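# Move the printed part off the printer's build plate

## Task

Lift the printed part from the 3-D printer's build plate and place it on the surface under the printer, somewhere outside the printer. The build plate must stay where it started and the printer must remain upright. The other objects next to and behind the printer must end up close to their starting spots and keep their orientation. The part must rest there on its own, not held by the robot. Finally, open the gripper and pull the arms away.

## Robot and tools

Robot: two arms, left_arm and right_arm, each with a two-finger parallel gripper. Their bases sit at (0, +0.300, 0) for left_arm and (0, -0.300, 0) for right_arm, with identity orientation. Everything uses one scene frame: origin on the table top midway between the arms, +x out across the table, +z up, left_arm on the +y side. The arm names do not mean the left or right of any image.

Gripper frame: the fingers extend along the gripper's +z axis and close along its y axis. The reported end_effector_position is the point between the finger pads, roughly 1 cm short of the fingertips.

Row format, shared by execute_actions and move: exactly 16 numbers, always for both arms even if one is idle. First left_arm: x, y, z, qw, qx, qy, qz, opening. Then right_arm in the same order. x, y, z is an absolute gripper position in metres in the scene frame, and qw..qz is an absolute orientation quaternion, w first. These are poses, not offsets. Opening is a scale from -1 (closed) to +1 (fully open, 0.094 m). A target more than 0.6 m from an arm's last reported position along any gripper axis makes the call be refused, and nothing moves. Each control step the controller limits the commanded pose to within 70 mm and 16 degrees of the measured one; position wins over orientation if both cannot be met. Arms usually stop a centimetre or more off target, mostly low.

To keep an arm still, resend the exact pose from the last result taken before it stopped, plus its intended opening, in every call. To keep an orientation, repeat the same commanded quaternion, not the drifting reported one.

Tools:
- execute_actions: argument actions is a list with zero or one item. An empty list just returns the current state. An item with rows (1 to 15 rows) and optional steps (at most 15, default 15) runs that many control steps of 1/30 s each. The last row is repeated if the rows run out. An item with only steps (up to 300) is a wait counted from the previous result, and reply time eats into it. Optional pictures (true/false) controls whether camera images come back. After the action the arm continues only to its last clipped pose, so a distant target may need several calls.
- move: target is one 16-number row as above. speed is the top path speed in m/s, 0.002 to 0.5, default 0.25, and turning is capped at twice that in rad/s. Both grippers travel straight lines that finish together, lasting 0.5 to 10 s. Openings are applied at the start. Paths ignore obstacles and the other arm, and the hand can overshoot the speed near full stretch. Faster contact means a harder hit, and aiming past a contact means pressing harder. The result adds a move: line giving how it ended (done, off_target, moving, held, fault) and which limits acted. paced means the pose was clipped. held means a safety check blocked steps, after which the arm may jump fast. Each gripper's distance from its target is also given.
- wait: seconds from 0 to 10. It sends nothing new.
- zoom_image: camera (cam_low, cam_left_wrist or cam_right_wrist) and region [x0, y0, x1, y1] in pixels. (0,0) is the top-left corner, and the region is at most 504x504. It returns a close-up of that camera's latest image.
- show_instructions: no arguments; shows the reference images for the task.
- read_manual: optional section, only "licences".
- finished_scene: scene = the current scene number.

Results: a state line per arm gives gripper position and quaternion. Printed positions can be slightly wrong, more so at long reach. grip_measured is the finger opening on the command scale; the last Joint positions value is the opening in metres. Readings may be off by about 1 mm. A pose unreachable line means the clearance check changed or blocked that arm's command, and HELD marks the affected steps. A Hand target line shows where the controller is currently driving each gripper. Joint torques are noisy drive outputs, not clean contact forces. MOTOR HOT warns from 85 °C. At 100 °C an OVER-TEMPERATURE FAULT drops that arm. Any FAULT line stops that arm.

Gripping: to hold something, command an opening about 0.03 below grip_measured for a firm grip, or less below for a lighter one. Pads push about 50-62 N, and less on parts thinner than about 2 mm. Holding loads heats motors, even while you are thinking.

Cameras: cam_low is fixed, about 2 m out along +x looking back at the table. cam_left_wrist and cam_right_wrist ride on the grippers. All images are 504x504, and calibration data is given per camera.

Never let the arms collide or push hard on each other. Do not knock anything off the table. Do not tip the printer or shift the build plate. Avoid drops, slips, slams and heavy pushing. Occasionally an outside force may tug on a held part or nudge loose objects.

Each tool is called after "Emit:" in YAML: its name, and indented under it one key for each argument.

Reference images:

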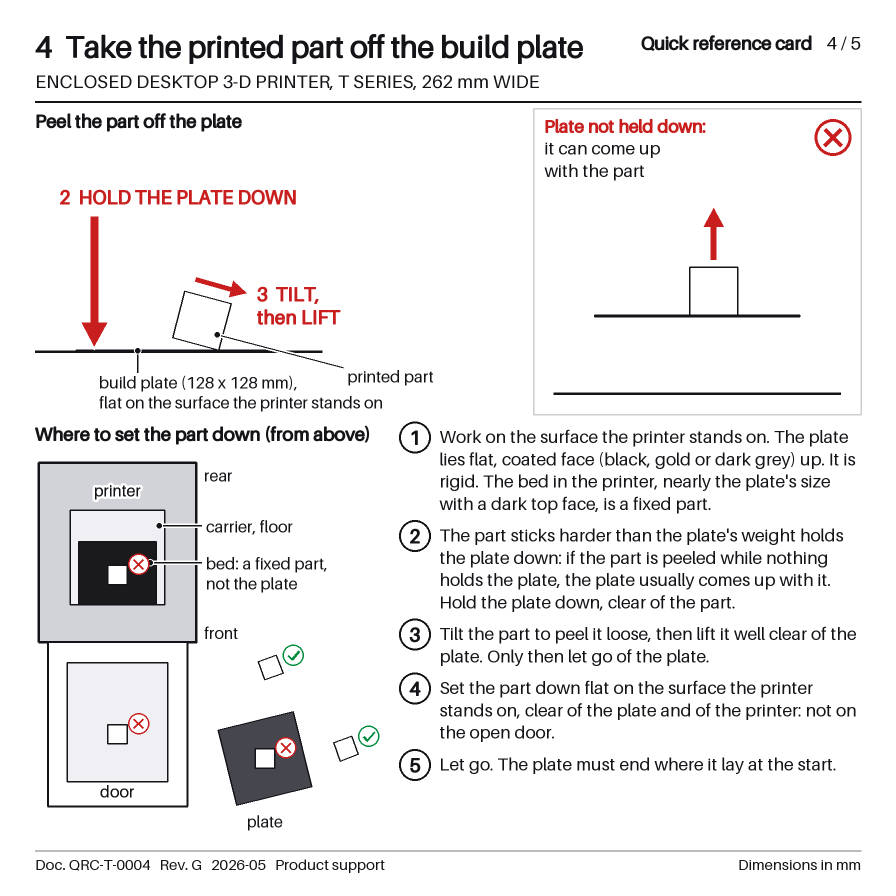

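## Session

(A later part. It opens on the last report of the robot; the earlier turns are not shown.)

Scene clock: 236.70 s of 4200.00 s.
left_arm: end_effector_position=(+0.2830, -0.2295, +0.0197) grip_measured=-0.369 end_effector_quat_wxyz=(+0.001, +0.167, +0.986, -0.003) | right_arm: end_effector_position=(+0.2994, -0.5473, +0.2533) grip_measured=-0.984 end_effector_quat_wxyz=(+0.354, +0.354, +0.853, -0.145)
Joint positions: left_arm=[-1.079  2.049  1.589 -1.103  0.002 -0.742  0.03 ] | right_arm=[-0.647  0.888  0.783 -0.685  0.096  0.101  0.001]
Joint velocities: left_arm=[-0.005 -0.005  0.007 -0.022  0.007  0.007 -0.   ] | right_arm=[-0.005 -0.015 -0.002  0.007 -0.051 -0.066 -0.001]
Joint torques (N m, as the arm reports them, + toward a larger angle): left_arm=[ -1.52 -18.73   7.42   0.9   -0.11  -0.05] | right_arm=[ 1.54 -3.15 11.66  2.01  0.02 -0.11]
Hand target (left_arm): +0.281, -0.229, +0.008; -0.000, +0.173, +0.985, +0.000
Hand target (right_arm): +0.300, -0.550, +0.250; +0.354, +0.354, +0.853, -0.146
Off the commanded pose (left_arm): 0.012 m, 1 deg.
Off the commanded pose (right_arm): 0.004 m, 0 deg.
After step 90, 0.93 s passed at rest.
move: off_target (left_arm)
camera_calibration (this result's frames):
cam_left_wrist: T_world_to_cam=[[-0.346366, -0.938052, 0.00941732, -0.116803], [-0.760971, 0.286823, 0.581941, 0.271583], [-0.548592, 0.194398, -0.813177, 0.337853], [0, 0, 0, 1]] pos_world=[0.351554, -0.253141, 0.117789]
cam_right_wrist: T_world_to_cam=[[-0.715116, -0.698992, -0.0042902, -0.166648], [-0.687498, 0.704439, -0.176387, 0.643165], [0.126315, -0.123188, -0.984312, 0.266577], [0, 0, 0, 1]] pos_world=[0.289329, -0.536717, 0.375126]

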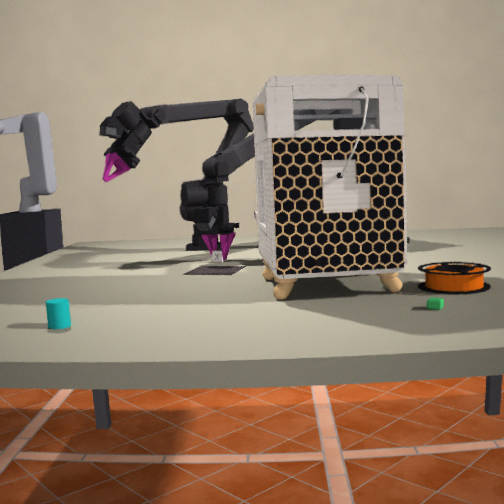

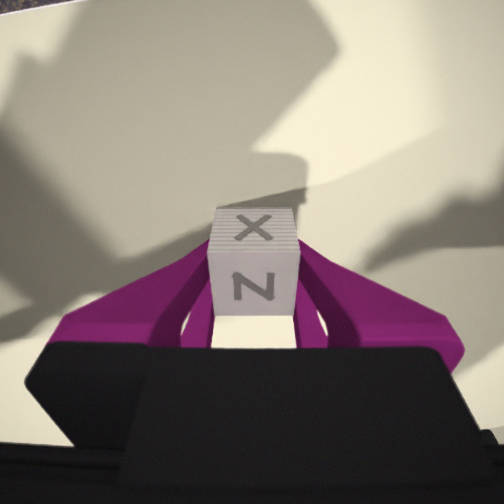

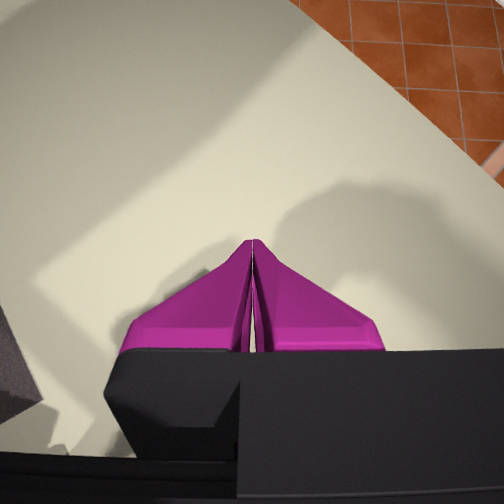

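Likely in contact (shoulder torque dropped). Release.

Emit:
move:
  target: [0.283,-0.2295,0.018,0,0.1736,0.9848,0,0.1,0.30,-0.55,0.25,0.3536,0.3536,0.8536,-0.1464,-1]
  speed: 0.02

Emit:
move:
  target: [0.27,-0.21,0.22,0,0.1736,0.9848,0,0.1,0.30,-0.55,0.25,0.3536,0.3536,0.8536,-0.1464,-1]
  speed: 0.2

Scene clock: 239.63 s of 4200.00 s.
left_arm: end_effector_position=(+0.2830, -0.2295, +0.0197) grip_measured=+0.098 end_effector_quat_wxyz=(+0.001, +0.169, +0.986, -0.003) | right_arm: end_effector_position=(+0.2994, -0.5473, +0.2533) grip_measured=-0.984 end_effector_quat_wxyz=(+0.354, +0.354, +0.853, -0.145)
Joint positions: left_arm=[-1.079  2.049  1.589 -1.103  0.002 -0.74   0.052] | right_arm=[-0.647  0.888  0.783 -0.685  0.096  0.101  0.001]
Joint velocities: left_arm=[-0.005 -0.005  0.012 -0.022  0.022 -0.081 -0.001] | right_arm=[-0.005 -0.015  0.002 -0.007  0.007 -0.051  0.001]
Joint torques (N m, as the arm reports them, + toward a larger angle): left_arm=[ -1.26 -19.59   8.65  -0.03  -0.12  -0.07] | right_arm=[ 1.49 -3.   11.47  1.91  0.02 -0.12]
Hand target (left_arm): +0.283, -0.230, +0.018; +0.000, +0.174, +0.985, -0.000
Hand target (right_arm): +0.300, -0.550, +0.250; +0.353, +0.354, +0.854, -0.146
Off the commanded pose (left_arm): 0.002 m, 1 deg.
Off the commanded pose (right_arm): 0.004 m, 0 deg.
move: done
camera_calibration (this result's frames):
cam_left_wrist: T_world_to_cam=[[-0.34887, -0.937124, 0.00940637, -0.115881], [-0.760214, 0.288852, 0.581927, 0.271834], [-0.548055, 0.195866, -0.813186, 0.338039], [0, 0, 0, 1]] pos_world=[0.351489, -0.253325, 0.117791]
cam_right_wrist: T_world_to_cam=[[-0.715116, -0.698992, -0.0042902, -0.166648], [-0.687498, 0.704439, -0.176387, 0.643165], [0.126315, -0.123188, -0.984312, 0.266577], [0, 0, 0, 1]] pos_world=[0.289329, -0.536717, 0.375126]

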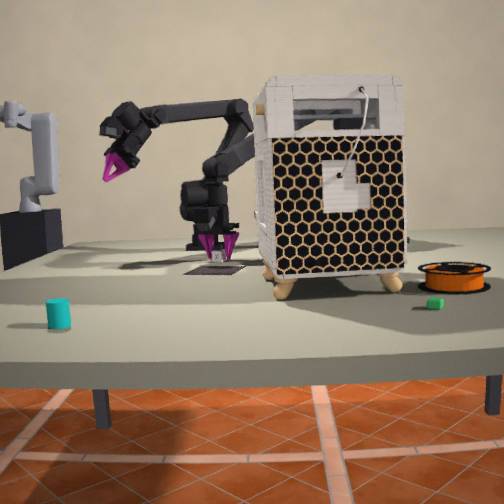

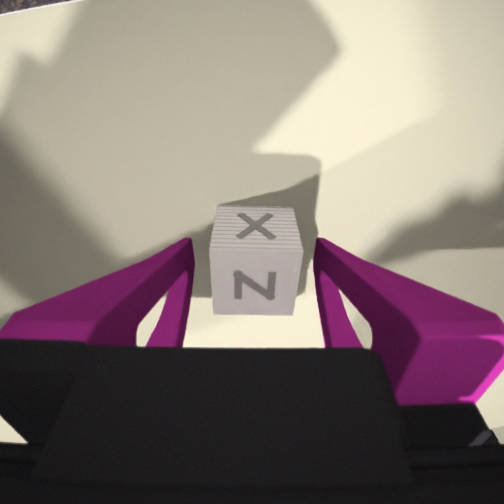

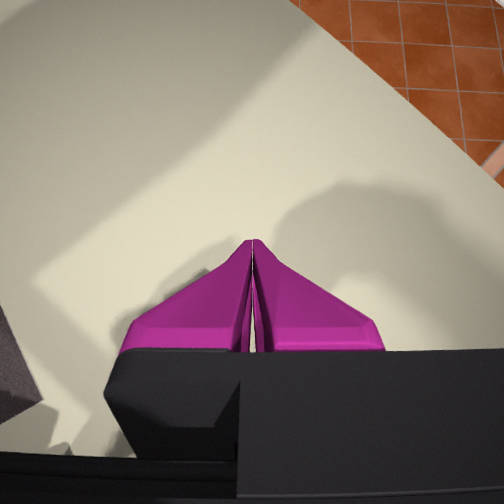

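Scene clock: 241.10 s of 4200.00 s.
left_arm: end_effector_position=(+0.2691, -0.2036, +0.2030) grip_measured=+0.098 end_effector_quat_wxyz=(-0.009, +0.169, +0.986, +0.011) | right_arm: end_effector_position=(+0.2994, -0.5473, +0.2533) grip_measured=-0.984 end_effector_quat_wxyz=(+0.354, +0.354, +0.853, -0.145)
Joint positions: left_arm=[-1.079  1.865  1.801 -1.535  0.002 -0.74   0.052] | right_arm=[-0.647  0.888  0.783 -0.685  0.096  0.101  0.001]
Joint velocities: left_arm=[-0.005  0.005  0.002 -0.007  0.022  0.051  0.   ] | right_arm=[-0.005 -0.005  0.002  0.012 -0.037  0.066 -0.001]
Joint torques (N m, as the arm reports them, + toward a larger angle): left_arm=[ -1.51 -18.63  11.89  -0.21  -0.13  -0.08] | right_arm=[ 1.49 -3.15 11.5   1.84  0.04 -0.12]
Hand target (left_arm): +0.270, -0.210, +0.219; +0.000, +0.174, +0.985, -0.000
Hand target (right_arm): +0.300, -0.550, +0.250; +0.354, +0.354, +0.854, -0.146
Off the commanded pose (left_arm): 0.018 m, 2 deg.
Off the commanded pose (right_arm): 0.004 m, 0 deg.
move: off_target (left_arm)
camera_calibration (this result's frames):
cam_left_wrist: T_world_to_cam=[[-0.348909, -0.937051, -0.0140482, -0.0934], [-0.750279, 0.27032, 0.603331, 0.136361], [-0.561555, 0.221048, -0.797367, 0.479948], [0, 0, 0, 1]] pos_world=[0.339238, -0.230473, 0.299112]
cam_right_wrist: T_world_to_cam=[[-0.715116, -0.698992, -0.0042902, -0.166648], [-0.687498, 0.704439, -0.176387, 0.643165], [0.126315, -0.123188, -0.984312, 0.266577], [0, 0, 0, 1]] pos_world=[0.289329, -0.536717, 0.375126]

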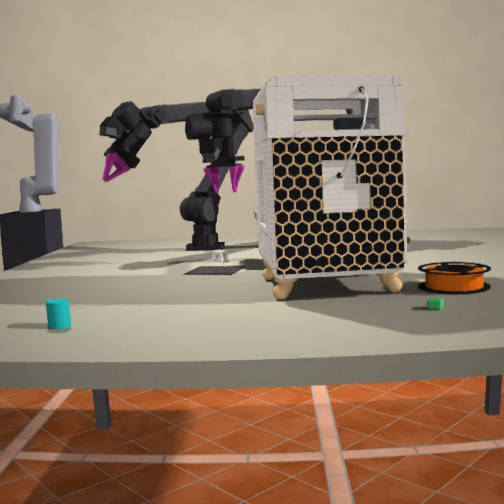

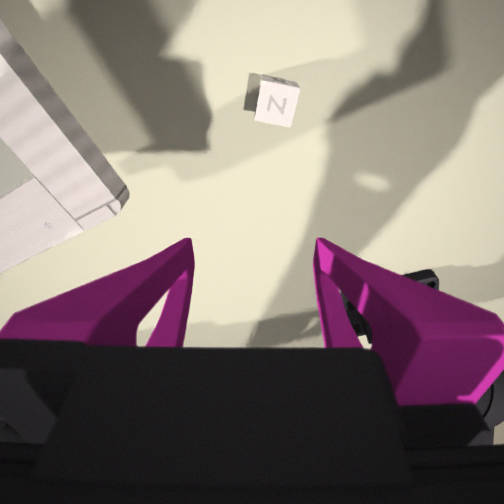

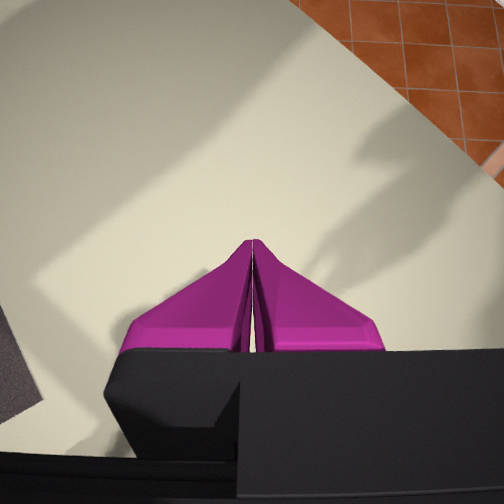

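Emit:
move:
  target: [0.25,0.22,0.30,0.3,0,0.954,0,0.1,0.45,-0.28,0.38,0,0,1,0,1]
  speed: 0.25

Emit:
zoom_image:
  camera: "cam_right_wrist"
  region: [150, 60, 290, 200]

Scene clock: 247.97 s of 4200.00 s.
left_arm: end_effector_position=(+0.2493, +0.2194, +0.2954) grip_measured=+0.098 end_effector_quat_wxyz=(+0.292, -0.007, +0.956, -0.001) | right_arm: end_effector_position=(+0.4476, -0.2788, +0.3687) grip_measured=+1.000 end_effector_quat_wxyz=(+0.079, +0.005, +0.997, +0.007)
Joint positions: left_arm=[-0.484  0.657  0.884 -1.262 -0.265 -0.425  0.052] | right_arm=[ 0.046  1.44   1.696 -1.668 -0.007  0.057  0.094]
Joint velocities: left_arm=[-0.005 -0.005 -0.007 -0.007 -0.007 -0.022  0.001] | right_arm=[-0.005 -0.015  0.017 -0.002  0.007 -0.007  0.   ]
Joint torques (N m, as the arm reports them, + toward a larger angle): left_arm=[-1.11 -0.06  9.52  1.8  -0.01 -0.05] | right_arm=[ 2.03 -9.05 14.27  0.2   0.   -0.18]
Hand target (left_arm): +0.252, +0.218, +0.295; +0.296, -0.003, +0.955, -0.003
Hand target (right_arm): +0.457, -0.278, +0.375; +0.083, +0.000, +0.997, +0.008
Off the commanded pose (left_arm): 0.005 m, 1 deg.
Off the commanded pose (right_arm): 0.012 m, 9 deg.
joint sent to its limit (right arm) — the command would take joint 4 (wrist pitch) past its lower limit, so that joint was sent only as far as its limit.
After step 90, 1.07 s passed at rest.
move: off_target (right_arm)
camera_calibration (this result's frames):
cam_left_wrist: T_world_to_cam=[[-0.00373883, -0.999991, -0.00205888, 0.221552], [-0.99946, 0.00366958, 0.0326679, 0.240643], [-0.03266, 0.00217991, -0.999464, 0.424941], [0, 0, 0, 1]] pos_world=[0.25522, 0.219741, 0.417308]
cam_right_wrist: T_world_to_cam=[[-0.0187653, -0.999774, -0.0100234, -0.265839], [-0.899954, 0.0125225, 0.435804, 0.252799], [-0.43558, 0.0171986, -0.899986, 0.654144], [0, 0, 0, 1]] pos_world=[0.507451, -0.280194, 0.475885]

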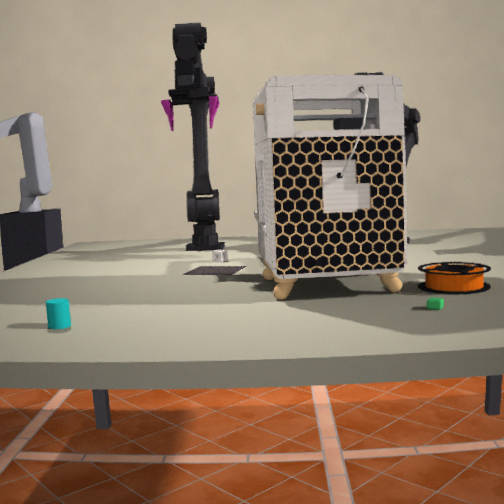

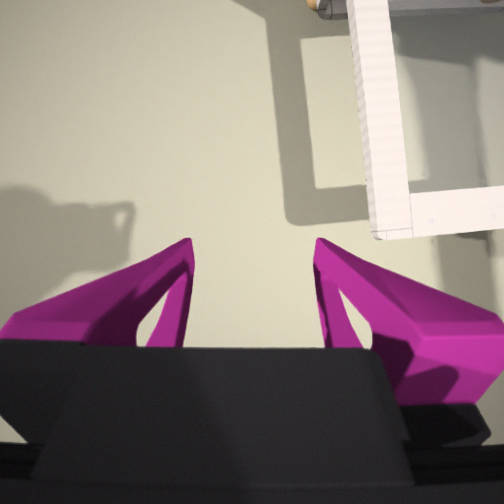

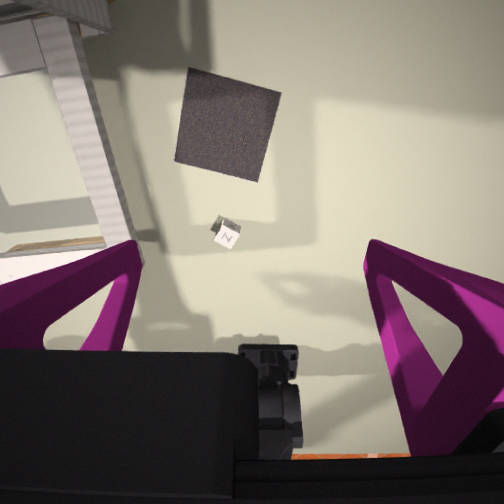

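Region (150, 60, 290, 200) of cam_right_wrist's 504x504 image, scaled by 3.600, with more detail than that image has.

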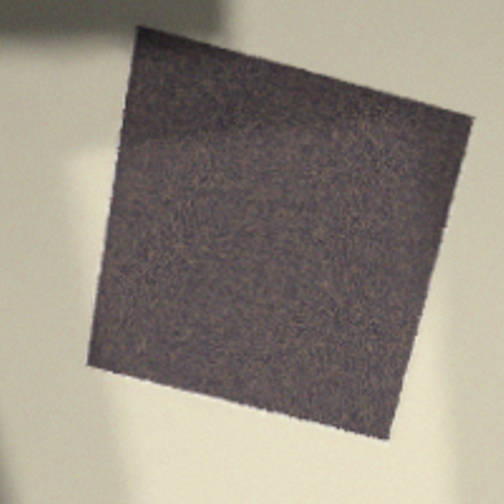

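Emit:
move:
  target: [0.25,0.22,0.30,0.3,0,0.954,0,0.1,0.383,-0.177,0.035,-0.2174,0.5239,0.8114,0.1404,-1]
  speed: 0.25

Scene clock: 268.60 s of 4200.00 s.
left_arm: end_effector_position=(+0.2493, +0.2194, +0.2954) grip_measured=+0.098 end_effector_quat_wxyz=(+0.292, -0.002, +0.956, +0.001) | right_arm: end_effector_position=(+0.3827, -0.1792, +0.0386) grip_measured=-0.984 end_effector_quat_wxyz=(-0.213, +0.522, +0.813, +0.144)
Joint positions: left_arm=[-0.484  0.657  0.884 -1.262 -0.265 -0.415  0.052] | right_arm=[ 0.102  1.685  1.011 -1.066 -0.495  1.2    0.001]
Joint velocities: left_arm=[-0.015 -0.005  0.002 -0.002 -0.037  0.051  0.   ] | right_arm=[-0.005  0.005  0.002 -0.012  0.022  0.037  0.   ]
Joint torques (N m, as the arm reports them, + toward a larger angle): left_arm=[-1.13 -0.71 10.04  1.4  -0.32 -0.05] | right_arm=[  2.39 -11.01   7.84   0.04  -0.3    0.1 ]
Hand target (left_arm): +0.250, +0.220, +0.300; +0.300, -0.000, +0.954, -0.000
Hand target (right_arm): +0.382, -0.176, +0.033; -0.218, +0.524, +0.811, +0.141
Off the commanded pose (left_arm): 0.005 m, 1 deg.
Off the commanded pose (right_arm): 0.004 m, 1 deg.
After step 90, 14.47 s passed at rest.
move: done
camera_calibration (this result's frames):
cam_left_wrist: T_world_to_cam=[[-0.0116494, -0.999905, -0.00738481, 0.225079], [-0.999399, 0.0114018, 0.0327351, 0.238912], [-0.0326478, 0.00776171, -0.999437, 0.423706], [0, 0, 0, 1]] pos_world=[0.255223, 0.219045, 0.417308]
cam_right_wrist: T_world_to_cam=[[-0.911826, -0.41057, -0.00252987, 0.276176], [-0.177556, 0.38876, 0.904068, 0.109886], [-0.370199, 0.824802, -0.427381, 0.428482], [0, 0, 0, 1]] pos_world=[0.42996, -0.282743, 0.0844789]

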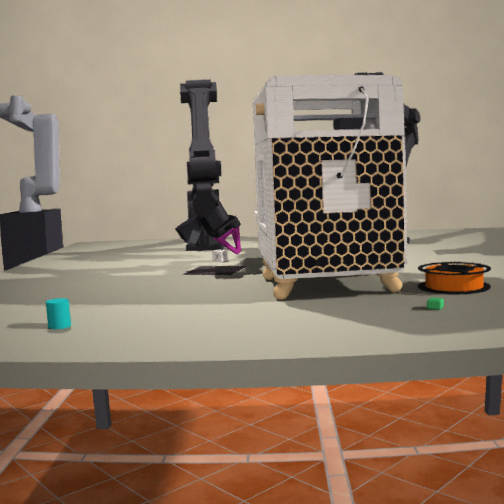

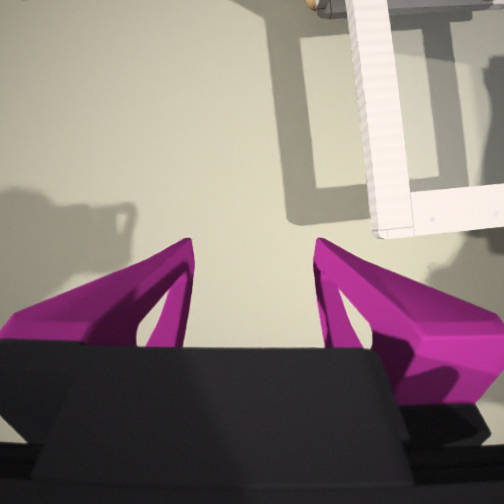

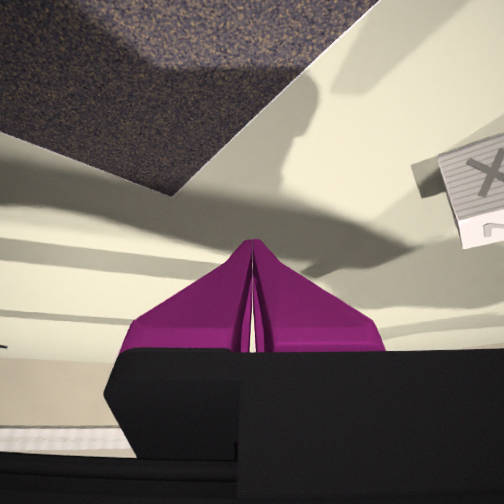

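Emit:
move:
  target: [0.25,0.22,0.30,0.3,0,0.954,0,0.1,0.385,-0.175,-0.005,-0.2174,0.5239,0.8114,0.1404,-1]
  speed: 0.03

Scene clock: 277.37 s of 4200.00 s.
left_arm: end_effector_position=(+0.2493, +0.2194, +0.2954) grip_measured=+0.098 end_effector_quat_wxyz=(+0.292, -0.002, +0.956, +0.001) | right_arm: end_effector_position=(+0.3890, -0.1783, +0.0098) grip_measured=-0.984 end_effector_quat_wxyz=(-0.208, +0.522, +0.813, +0.150)
Joint positions: left_arm=[-0.484  0.657  0.884 -1.262 -0.265 -0.415  0.052] | right_arm=[ 0.102  1.743  0.995 -0.976 -0.497  1.205  0.001]
Joint velocities: left_arm=[ 0.005 -0.005 -0.017 -0.007  0.007 -0.051  0.   ] | right_arm=[-0.005 -0.005 -0.012 -0.007  0.037  0.037 -0.   ]
Joint torques (N m, as the arm reports them, + toward a larger angle): left_arm=[-1.2  -0.64 10.03  1.37 -0.31 -0.05] | right_arm=[ 2.77 -9.23  6.8   0.51 -0.17  0.07]
Hand target (left_arm): +0.250, +0.220, +0.300; +0.300, -0.000, +0.954, -0.000
Hand target (right_arm): +0.384, -0.175, -0.005; -0.217, +0.524, +0.811, +0.140
Off the commanded pose (left_arm): 0.005 m, 1 deg.
Off the commanded pose (right_arm): 0.016 m, 2 deg.
After step 90, 4.07 s passed at rest.
move: off_target (right_arm)
camera_calibration (this result's frames):
cam_left_wrist: T_world_to_cam=[[-0.0116494, -0.999905, -0.00738481, 0.225079], [-0.999399, 0.0114018, 0.0327351, 0.238912], [-0.0326478, 0.00776171, -0.999437, 0.423706], [0, 0, 0, 1]] pos_world=[0.255223, 0.219045, 0.417308]
cam_right_wrist: T_world_to_cam=[[-0.913711, -0.406034, -0.0164097, 0.283981], [-0.188334, 0.387339, 0.902496, 0.1406], [-0.360088, 0.827711, -0.430386, 0.414392], [0, 0, 0, 1]] pos_world=[0.435174, -0.28215, 0.0561176]

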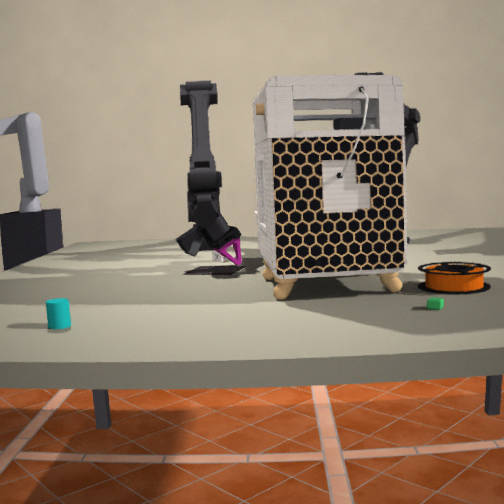

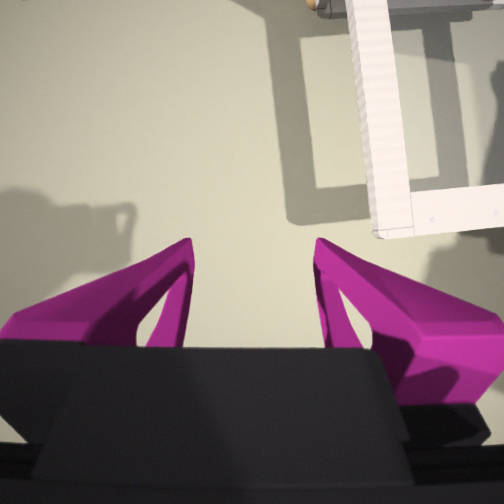

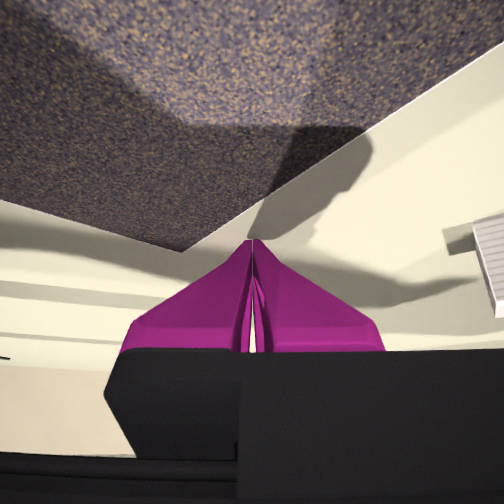

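Emit:
move:
  target: [0.25,0.22,0.30,0.3,0,0.954,0,0.1,0.403,-0.173,-0.003,-0.2174,0.5239,0.8114,0.1404,-1]
  speed: 0.01

Scene clock: 283.83 s of 4200.00 s.
left_arm: end_effector_position=(+0.2493, +0.2194, +0.2954) grip_measured=+0.098 end_effector_quat_wxyz=(+0.292, -0.002, +0.956, +0.001) | right_arm: end_effector_position=(+0.3929, -0.1769, +0.0094) grip_measured=-0.984 end_effector_quat_wxyz=(-0.216, +0.524, +0.811, +0.147)
Joint positions: left_arm=[-0.484  0.657  0.884 -1.262 -0.265 -0.415  0.052] | right_arm=[ 0.102  1.761  1.017 -0.995 -0.503  1.206  0.001]
Joint velocities: left_arm=[-0.005 -0.015 -0.017 -0.007  0.037 -0.037 -0.   ] | right_arm=[-0.005  0.005 -0.007 -0.002  0.007  0.051 -0.   ]
Joint torques (N m, as the arm reports them, + toward a larger angle): left_arm=[-1.16 -0.72 10.05  1.41 -0.31 -0.05] | right_arm=[ 2.51 -8.32  9.9   0.37  0.08  0.02]
Hand target (left_arm): +0.250, +0.220, +0.300; +0.300, -0.000, +0.954, -0.000
Hand target (right_arm): +0.402, -0.173, -0.003; -0.217, +0.524, +0.812, +0.140
Off the commanded pose (left_arm): 0.005 m, 1 deg.
Off the commanded pose (right_arm): 0.016 m, 1 deg.
After step 90, 1.27 s passed at rest.
move: off_target (right_arm)
camera_calibration (this result's frames):
cam_left_wrist: T_world_to_cam=[[-0.0116494, -0.999905, -0.00738481, 0.225079], [-0.999399, 0.0114018, 0.0327351, 0.238912], [-0.0326478, 0.00776171, -0.999437, 0.423706], [0, 0, 0, 1]] pos_world=[0.255223, 0.219045, 0.417308]
cam_right_wrist: T_world_to_cam=[[-0.914489, -0.404604, -0.00235756, 0.288494], [-0.172325, 0.384204, 0.907023, 0.134311], [-0.366079, 0.829869, -0.421074, 0.417054], [0, 0, 0, 1]] pos_world=[0.439644, -0.280977, 0.0544674]

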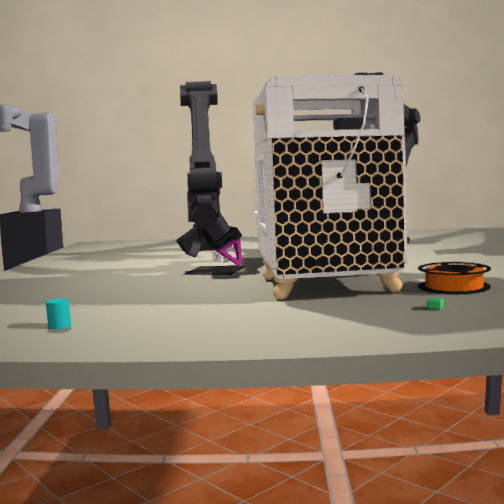

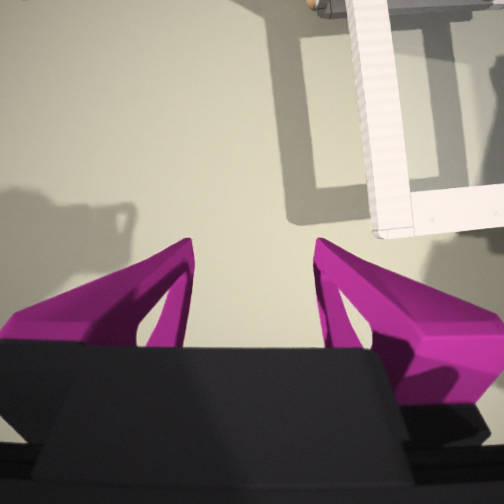

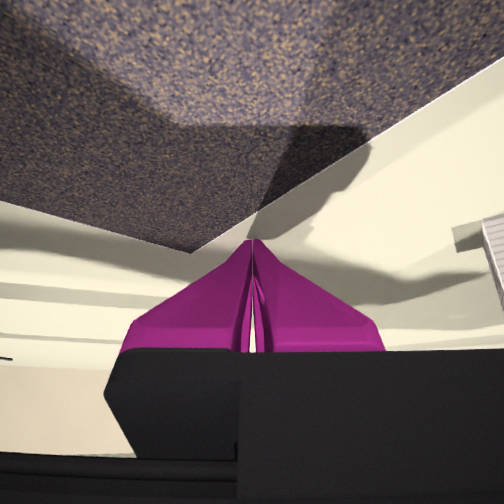

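Emit:
move:
  target: [0.25,0.22,0.30,0.3,0,0.954,0,0.1,0.415,-0.176,0.003,-0.2174,0.5239,0.8114,0.1404,-1]
  speed: 0.01

Scene clock: 287.90 s of 4200.00 s.
left_arm: end_effector_position=(+0.2493, +0.2194, +0.2954) grip_measured=+0.098 end_effector_quat_wxyz=(+0.292, -0.002, +0.956, +0.001) | right_arm: end_effector_position=(+0.4036, -0.1760, +0.0098) grip_measured=-0.984 end_effector_quat_wxyz=(-0.218, +0.525, +0.810, +0.144)
Joint positions: left_arm=[-0.484  0.657  0.884 -1.262 -0.265 -0.415  0.052] | right_arm=[ 0.102  1.787  1.056 -1.017 -0.501  1.206  0.001]
Joint velocities: left_arm=[ 0.005 -0.005 -0.002 -0.007  0.022  0.007  0.   ] | right_arm=[-0.015 -0.015  0.012 -0.012 -0.007 -0.037  0.   ]
Joint torques (N m, as the arm reports them, + toward a larger angle): left_arm=[-1.2  -0.63 10.03  1.39 -0.32 -0.05] | right_arm=[ 1.86 -9.89 10.14 -0.12  0.08 -0.08]
Hand target (left_arm): +0.250, +0.220, +0.300; +0.300, -0.000, +0.954, -0.000
Hand target (right_arm): +0.415, -0.176, +0.003; -0.217, +0.524, +0.811, +0.141
Off the commanded pose (left_arm): 0.005 m, 1 deg.
Off the commanded pose (right_arm): 0.013 m, 0 deg.
move: off_target (right_arm)
camera_calibration (this result's frames):
cam_left_wrist: T_world_to_cam=[[-0.0116494, -0.999905, -0.00738481, 0.225079], [-0.999399, 0.0114018, 0.0327351, 0.238912], [-0.0326478, 0.00776171, -0.999437, 0.423706], [0, 0, 0, 1]] pos_world=[0.255223, 0.219045, 0.417308]
cam_right_wrist: T_world_to_cam=[[-0.914367, -0.40484, 0.00608842, 0.2985], [-0.164991, 0.386295, 0.907499, 0.13284], [-0.369744, 0.828783, -0.42001, 0.421721], [0, 0, 0, 1]] pos_world=[0.450785, -0.279986, 0.0547574]

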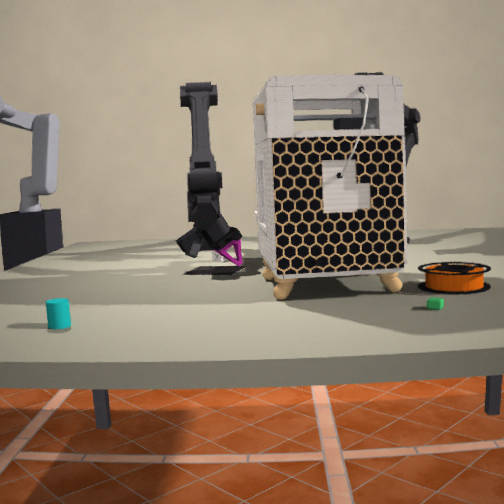

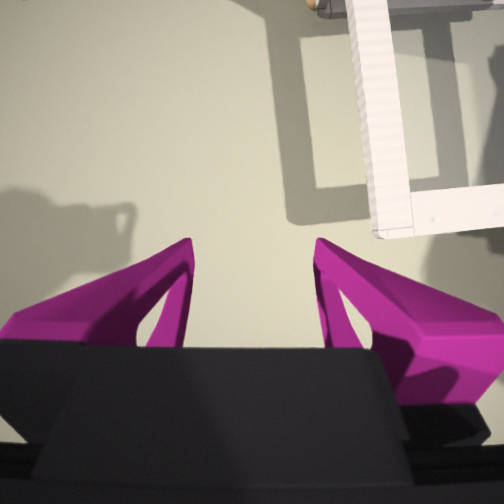

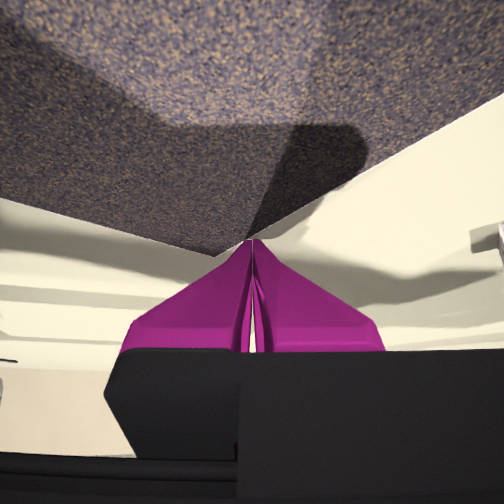

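Emit:
move:
  target: [0.25,0.22,0.30,0.3,0,0.954,0,0.1,0.425,-0.177,0.002,-0.2174,0.5239,0.8114,0.1404,-1]
  speed: 0.01

Scene clock: 292.43 s of 4200.00 s.
left_arm: end_effector_position=(+0.2493, +0.2194, +0.2954) grip_measured=+0.098 end_effector_quat_wxyz=(+0.292, -0.002, +0.956, +0.001) | right_arm: end_effector_position=(+0.4129, -0.1751, +0.0097) grip_measured=-0.984 end_effector_quat_wxyz=(-0.219, +0.525, +0.810, +0.143)
Joint positions: left_arm=[-0.484  0.657  0.884 -1.262 -0.265 -0.415  0.052] | right_arm=[ 0.102  1.807  1.087 -1.03  -0.501  1.206  0.001]
Joint velocities: left_arm=[ 0.005 -0.015 -0.007 -0.012 -0.037 -0.007 -0.001] | right_arm=[ 0.005 -0.015 -0.007 -0.012 -0.022 -0.037  0.001]
Joint torques (N m, as the arm reports them, + toward a larger angle): left_arm=[-1.16 -0.68 10.04  1.39 -0.32 -0.05] | right_arm=[ 1.41 -9.99 10.38 -0.11  0.12 -0.14]
Hand target (left_arm): +0.250, +0.220, +0.300; +0.300, -0.000, +0.954, -0.000
Hand target (right_arm): +0.424, -0.177, +0.002; -0.217, +0.524, +0.811, +0.140
Off the commanded pose (left_arm): 0.005 m, 1 deg.
Off the commanded pose (right_arm): 0.014 m, 0 deg.
move: off_target (right_arm)
camera_calibration (this result's frames):
cam_left_wrist: T_world_to_cam=[[-0.0116494, -0.999905, -0.00738481, 0.225079], [-0.999399, 0.0114018, 0.0327351, 0.238912], [-0.0326478, 0.00776171, -0.999437, 0.423706], [0, 0, 0, 1]] pos_world=[0.255223, 0.219045, 0.417308]
cam_right_wrist: T_world_to_cam=[[-0.914321, -0.404897, 0.00874383, 0.307274], [-0.162641, 0.38687, 0.907678, 0.133238], [-0.370899, 0.828487, -0.419576, 0.424786], [0, 0, 0, 1]] pos_world=[0.460169, -0.279061, 0.0546062]

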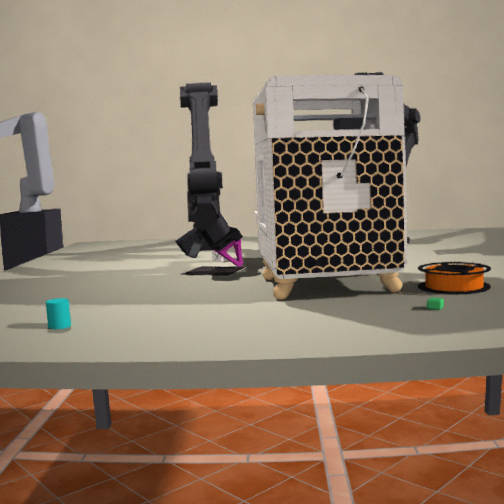

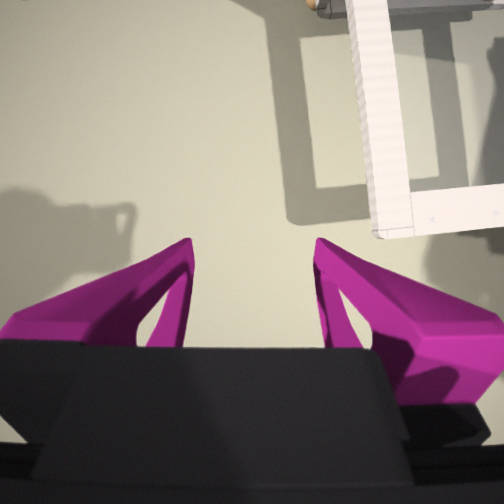

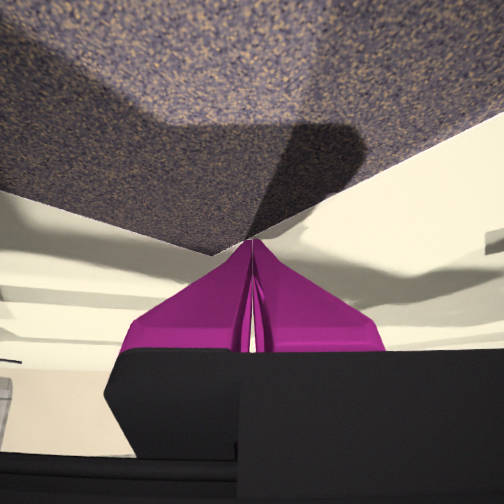

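Emit:
move:
  target: [0.25,0.22,0.30,0.3,0,0.954,0,0.1,0.427,-0.177,0.002,-0.2174,0.5239,0.8114,0.1404,-1]
  speed: 0.01

Scene clock: 299.73 s of 4200.00 s.
left_arm: end_effector_position=(+0.2493, +0.2194, +0.2954) grip_measured=+0.098 end_effector_quat_wxyz=(+0.292, -0.002, +0.956, +0.001) | right_arm: end_effector_position=(+0.4150, -0.1750, +0.0098) grip_measured=-0.984 end_effector_quat_wxyz=(-0.219, +0.525, +0.810, +0.143)
Joint positions: left_arm=[-0.484  0.657  0.884 -1.262 -0.265 -0.415  0.052] | right_arm=[ 0.102  1.811  1.094 -1.033 -0.5    1.206  0.001]
Joint velocities: left_arm=[-0.005 -0.005 -0.002 -0.002 -0.066 -0.007  0.001] | right_arm=[ 0.005 -0.015 -0.012  0.007 -0.007 -0.037 -0.001]
Joint torques (N m, as the arm reports them, + toward a larger angle): left_arm=[-1.2  -0.7  10.03  1.4  -0.31 -0.06] | right_arm=[  1.51 -10.11  10.42  -0.15   0.11  -0.14]
Hand target (left_arm): +0.250, +0.220, +0.300; +0.300, -0.000, +0.954, -0.000
Hand target (right_arm): +0.426, -0.177, +0.002; -0.217, +0.524, +0.812, +0.141
Off the commanded pose (left_arm): 0.005 m, 1 deg.
Off the commanded pose (right_arm): 0.014 m, 0 deg.
After step 90, 2.47 s passed at rest.
move: off_target (right_arm)
camera_calibration (this result's frames):
cam_left_wrist: T_world_to_cam=[[-0.0116494, -0.999905, -0.00738481, 0.225079], [-0.999399, 0.0114018, 0.0327351, 0.238912], [-0.0326478, 0.00776171, -0.999437, 0.423706], [0, 0, 0, 1]] pos_world=[0.255223, 0.219045, 0.417308]
cam_right_wrist: T_world_to_cam=[[-0.914297, -0.404956, 0.00849721, 0.309227], [-0.163046, 0.387162, 0.907481, 0.133622], [-0.37078, 0.828321, -0.420008, 0.42541], [0, 0, 0, 1]] pos_world=[0.462245, -0.278886, 0.0547887]

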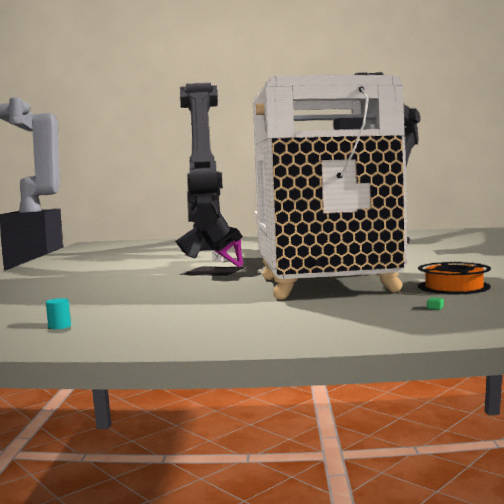

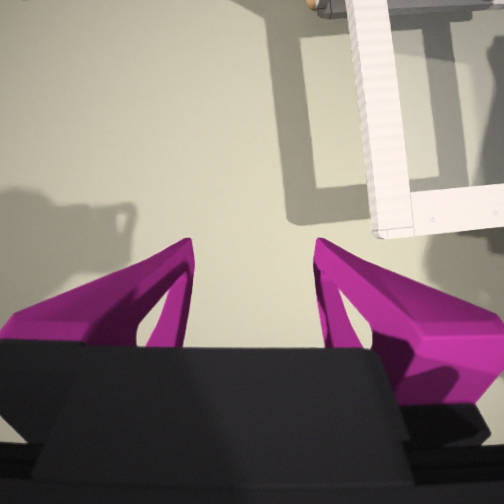

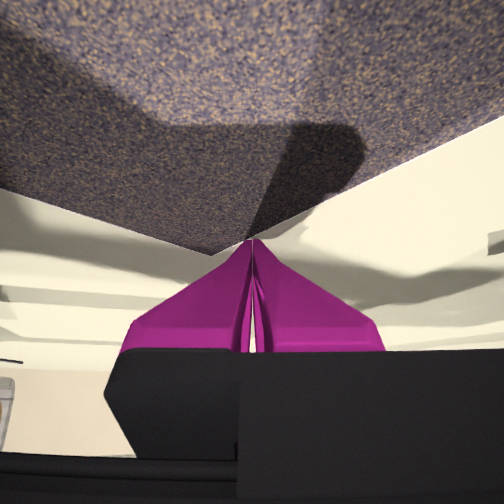

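Back off and up, then view.

Emit:
move:
  target: [0.25,0.22,0.30,0.3,0,0.954,0,0.1,0.395,-0.185,0.06,-0.2174,0.5239,0.8114,0.1404,-1]
  speed: 0.08

Emit:
move:
  target: [0.25,0.22,0.30,0.3,0,0.954,0,0.1,0.45,-0.28,0.38,0,0,1,0,1]
  speed: 0.3

Scene clock: 303.10 s of 4200.00 s.
left_arm: end_effector_position=(+0.2493, +0.2194, +0.2954) grip_measured=+0.098 end_effector_quat_wxyz=(+0.292, -0.002, +0.956, +0.001) | right_arm: end_effector_position=(+0.3978, -0.1810, +0.0607) grip_measured=-0.984 end_effector_quat_wxyz=(-0.216, +0.524, +0.812, +0.142)
Joint positions: left_arm=[-0.484  0.657  0.884 -1.262 -0.265 -0.415  0.052] | right_arm=[ 0.094  1.686  1.083 -1.147 -0.494  1.196  0.001]
Joint velocities: left_arm=[-0.005  0.005  0.012 -0.012 -0.007  0.037 -0.   ] | right_arm=[ 0.015 -0.005 -0.017  0.022 -0.037 -0.022 -0.   ]
Joint torques (N m, as the arm reports them, + toward a larger angle): left_arm=[-1.17 -0.69 10.04  1.4  -0.31 -0.06] | right_arm=[  1.04 -11.99   7.78  -0.46  -0.12  -0.05]
Hand target (left_arm): +0.250, +0.220, +0.300; +0.300, -0.000, +0.954, -0.000
Hand target (right_arm): +0.395, -0.185, +0.060; -0.218, +0.524, +0.811, +0.140
Off the commanded pose (left_arm): 0.005 m, 1 deg.
Off the commanded pose (right_arm): 0.005 m, 0 deg.
move: done
camera_calibration (this result's frames):
cam_left_wrist: T_world_to_cam=[[-0.0116494, -0.999905, -0.00738481, 0.225079], [-0.999399, 0.0114018, 0.0327351, 0.238912], [-0.0326478, 0.00776171, -0.999437, 0.423706], [0, 0, 0, 1]] pos_world=[0.255223, 0.219045, 0.417308]
cam_right_wrist: T_world_to_cam=[[-0.913366, -0.407106, 0.00514181, 0.290114], [-0.168985, 0.390558, 0.904936, 0.0901501], [-0.370413, 0.825669, -0.425517, 0.445107], [0, 0, 0, 1]] pos_world=[0.445088, -0.284613, 0.106329]

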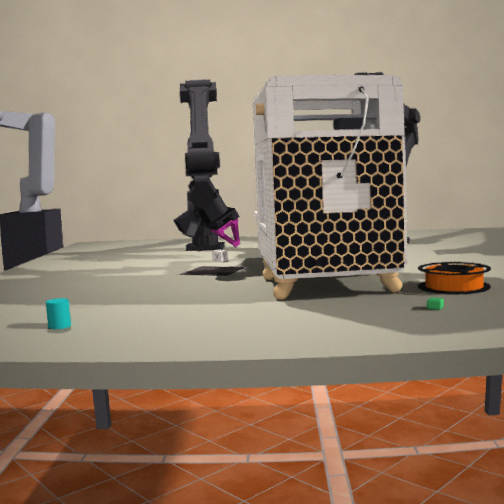

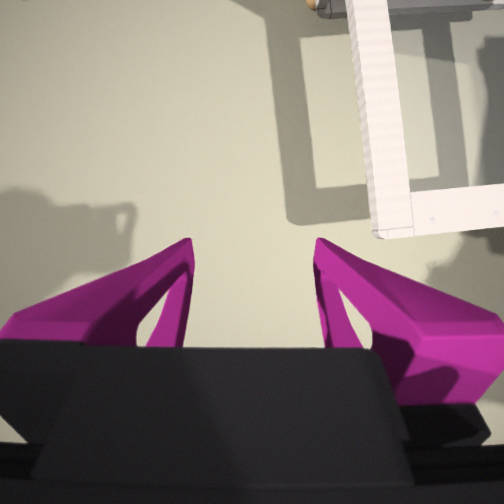

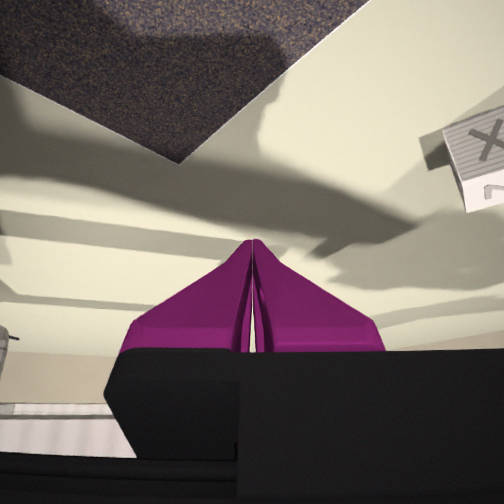

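Scene clock: 305.80 s of 4200.00 s.
left_arm: end_effector_position=(+0.2493, +0.2194, +0.2954) grip_measured=+0.098 end_effector_quat_wxyz=(+0.292, -0.002, +0.956, +0.001) | right_arm: end_effector_position=(+0.4460, -0.2781, +0.3678) grip_measured=+1.000 end_effector_quat_wxyz=(+0.077, +0.003, +0.997, +0.005)
Joint positions: left_arm=[-0.484  0.657  0.884 -1.262 -0.265 -0.415  0.052] | right_arm=[ 0.049  1.438  1.691 -1.67  -0.003  0.056  0.094]
Joint velocities: left_arm=[-0.005 -0.015 -0.017 -0.007 -0.037 -0.051 -0.   ] | right_arm=[ 0.005  0.005  0.002 -0.022 -0.037  0.022  0.   ]
Joint torques (N m, as the arm reports them, + toward a larger angle): left_arm=[-1.16 -0.67 10.06  1.39 -0.32 -0.06] | right_arm=[  1.65 -10.15  13.81   0.19   0.15  -0.2 ]
Hand target (left_arm): +0.250, +0.220, +0.300; +0.300, -0.000, +0.954, -0.000
Hand target (right_arm): +0.450, -0.281, +0.381; +0.091, +0.001, +0.996, +0.004
Off the commanded pose (left_arm): 0.005 m, 1 deg.
Off the commanded pose (right_arm): 0.013 m, 9 deg.
joint sent to its limit (right arm) — the command would take joint 4 (wrist pitch) past its lower limit, so that joint was sent only as far as its limit.
move: off_target (right_arm)
camera_calibration (this result's frames):
cam_left_wrist: T_world_to_cam=[[-0.0116494, -0.999905, -0.00738481, 0.225079], [-0.999399, 0.0114018, 0.0327351, 0.238912], [-0.0326478, 0.00776171, -0.999437, 0.423706], [0, 0, 0, 1]] pos_world=[0.255223, 0.219045, 0.417308]
cam_right_wrist: T_world_to_cam=[[-0.0152041, -0.999867, -0.00586454, -0.268392], [-0.898581, 0.0110911, 0.438667, 0.249629], [-0.438544, 0.0119393, -0.898631, 0.651926], [0, 0, 0, 1]] pos_world=[0.506129, -0.278909, 0.474762]

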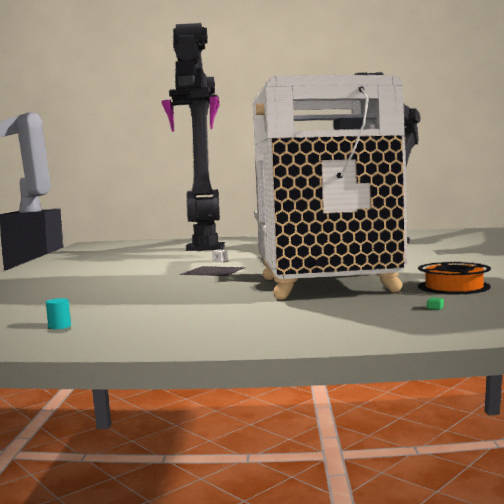

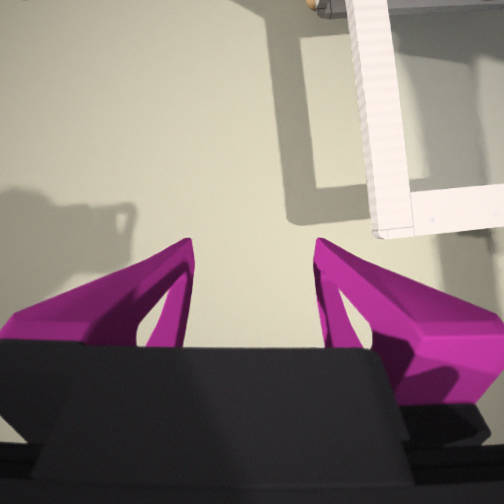

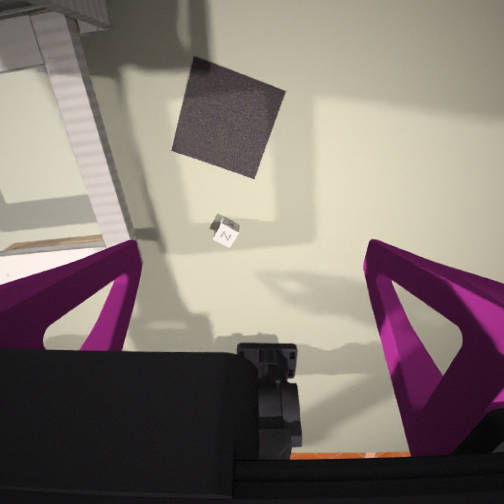

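Emit:
finished_scene:
  scene: 1

The scene is finished: the task was done.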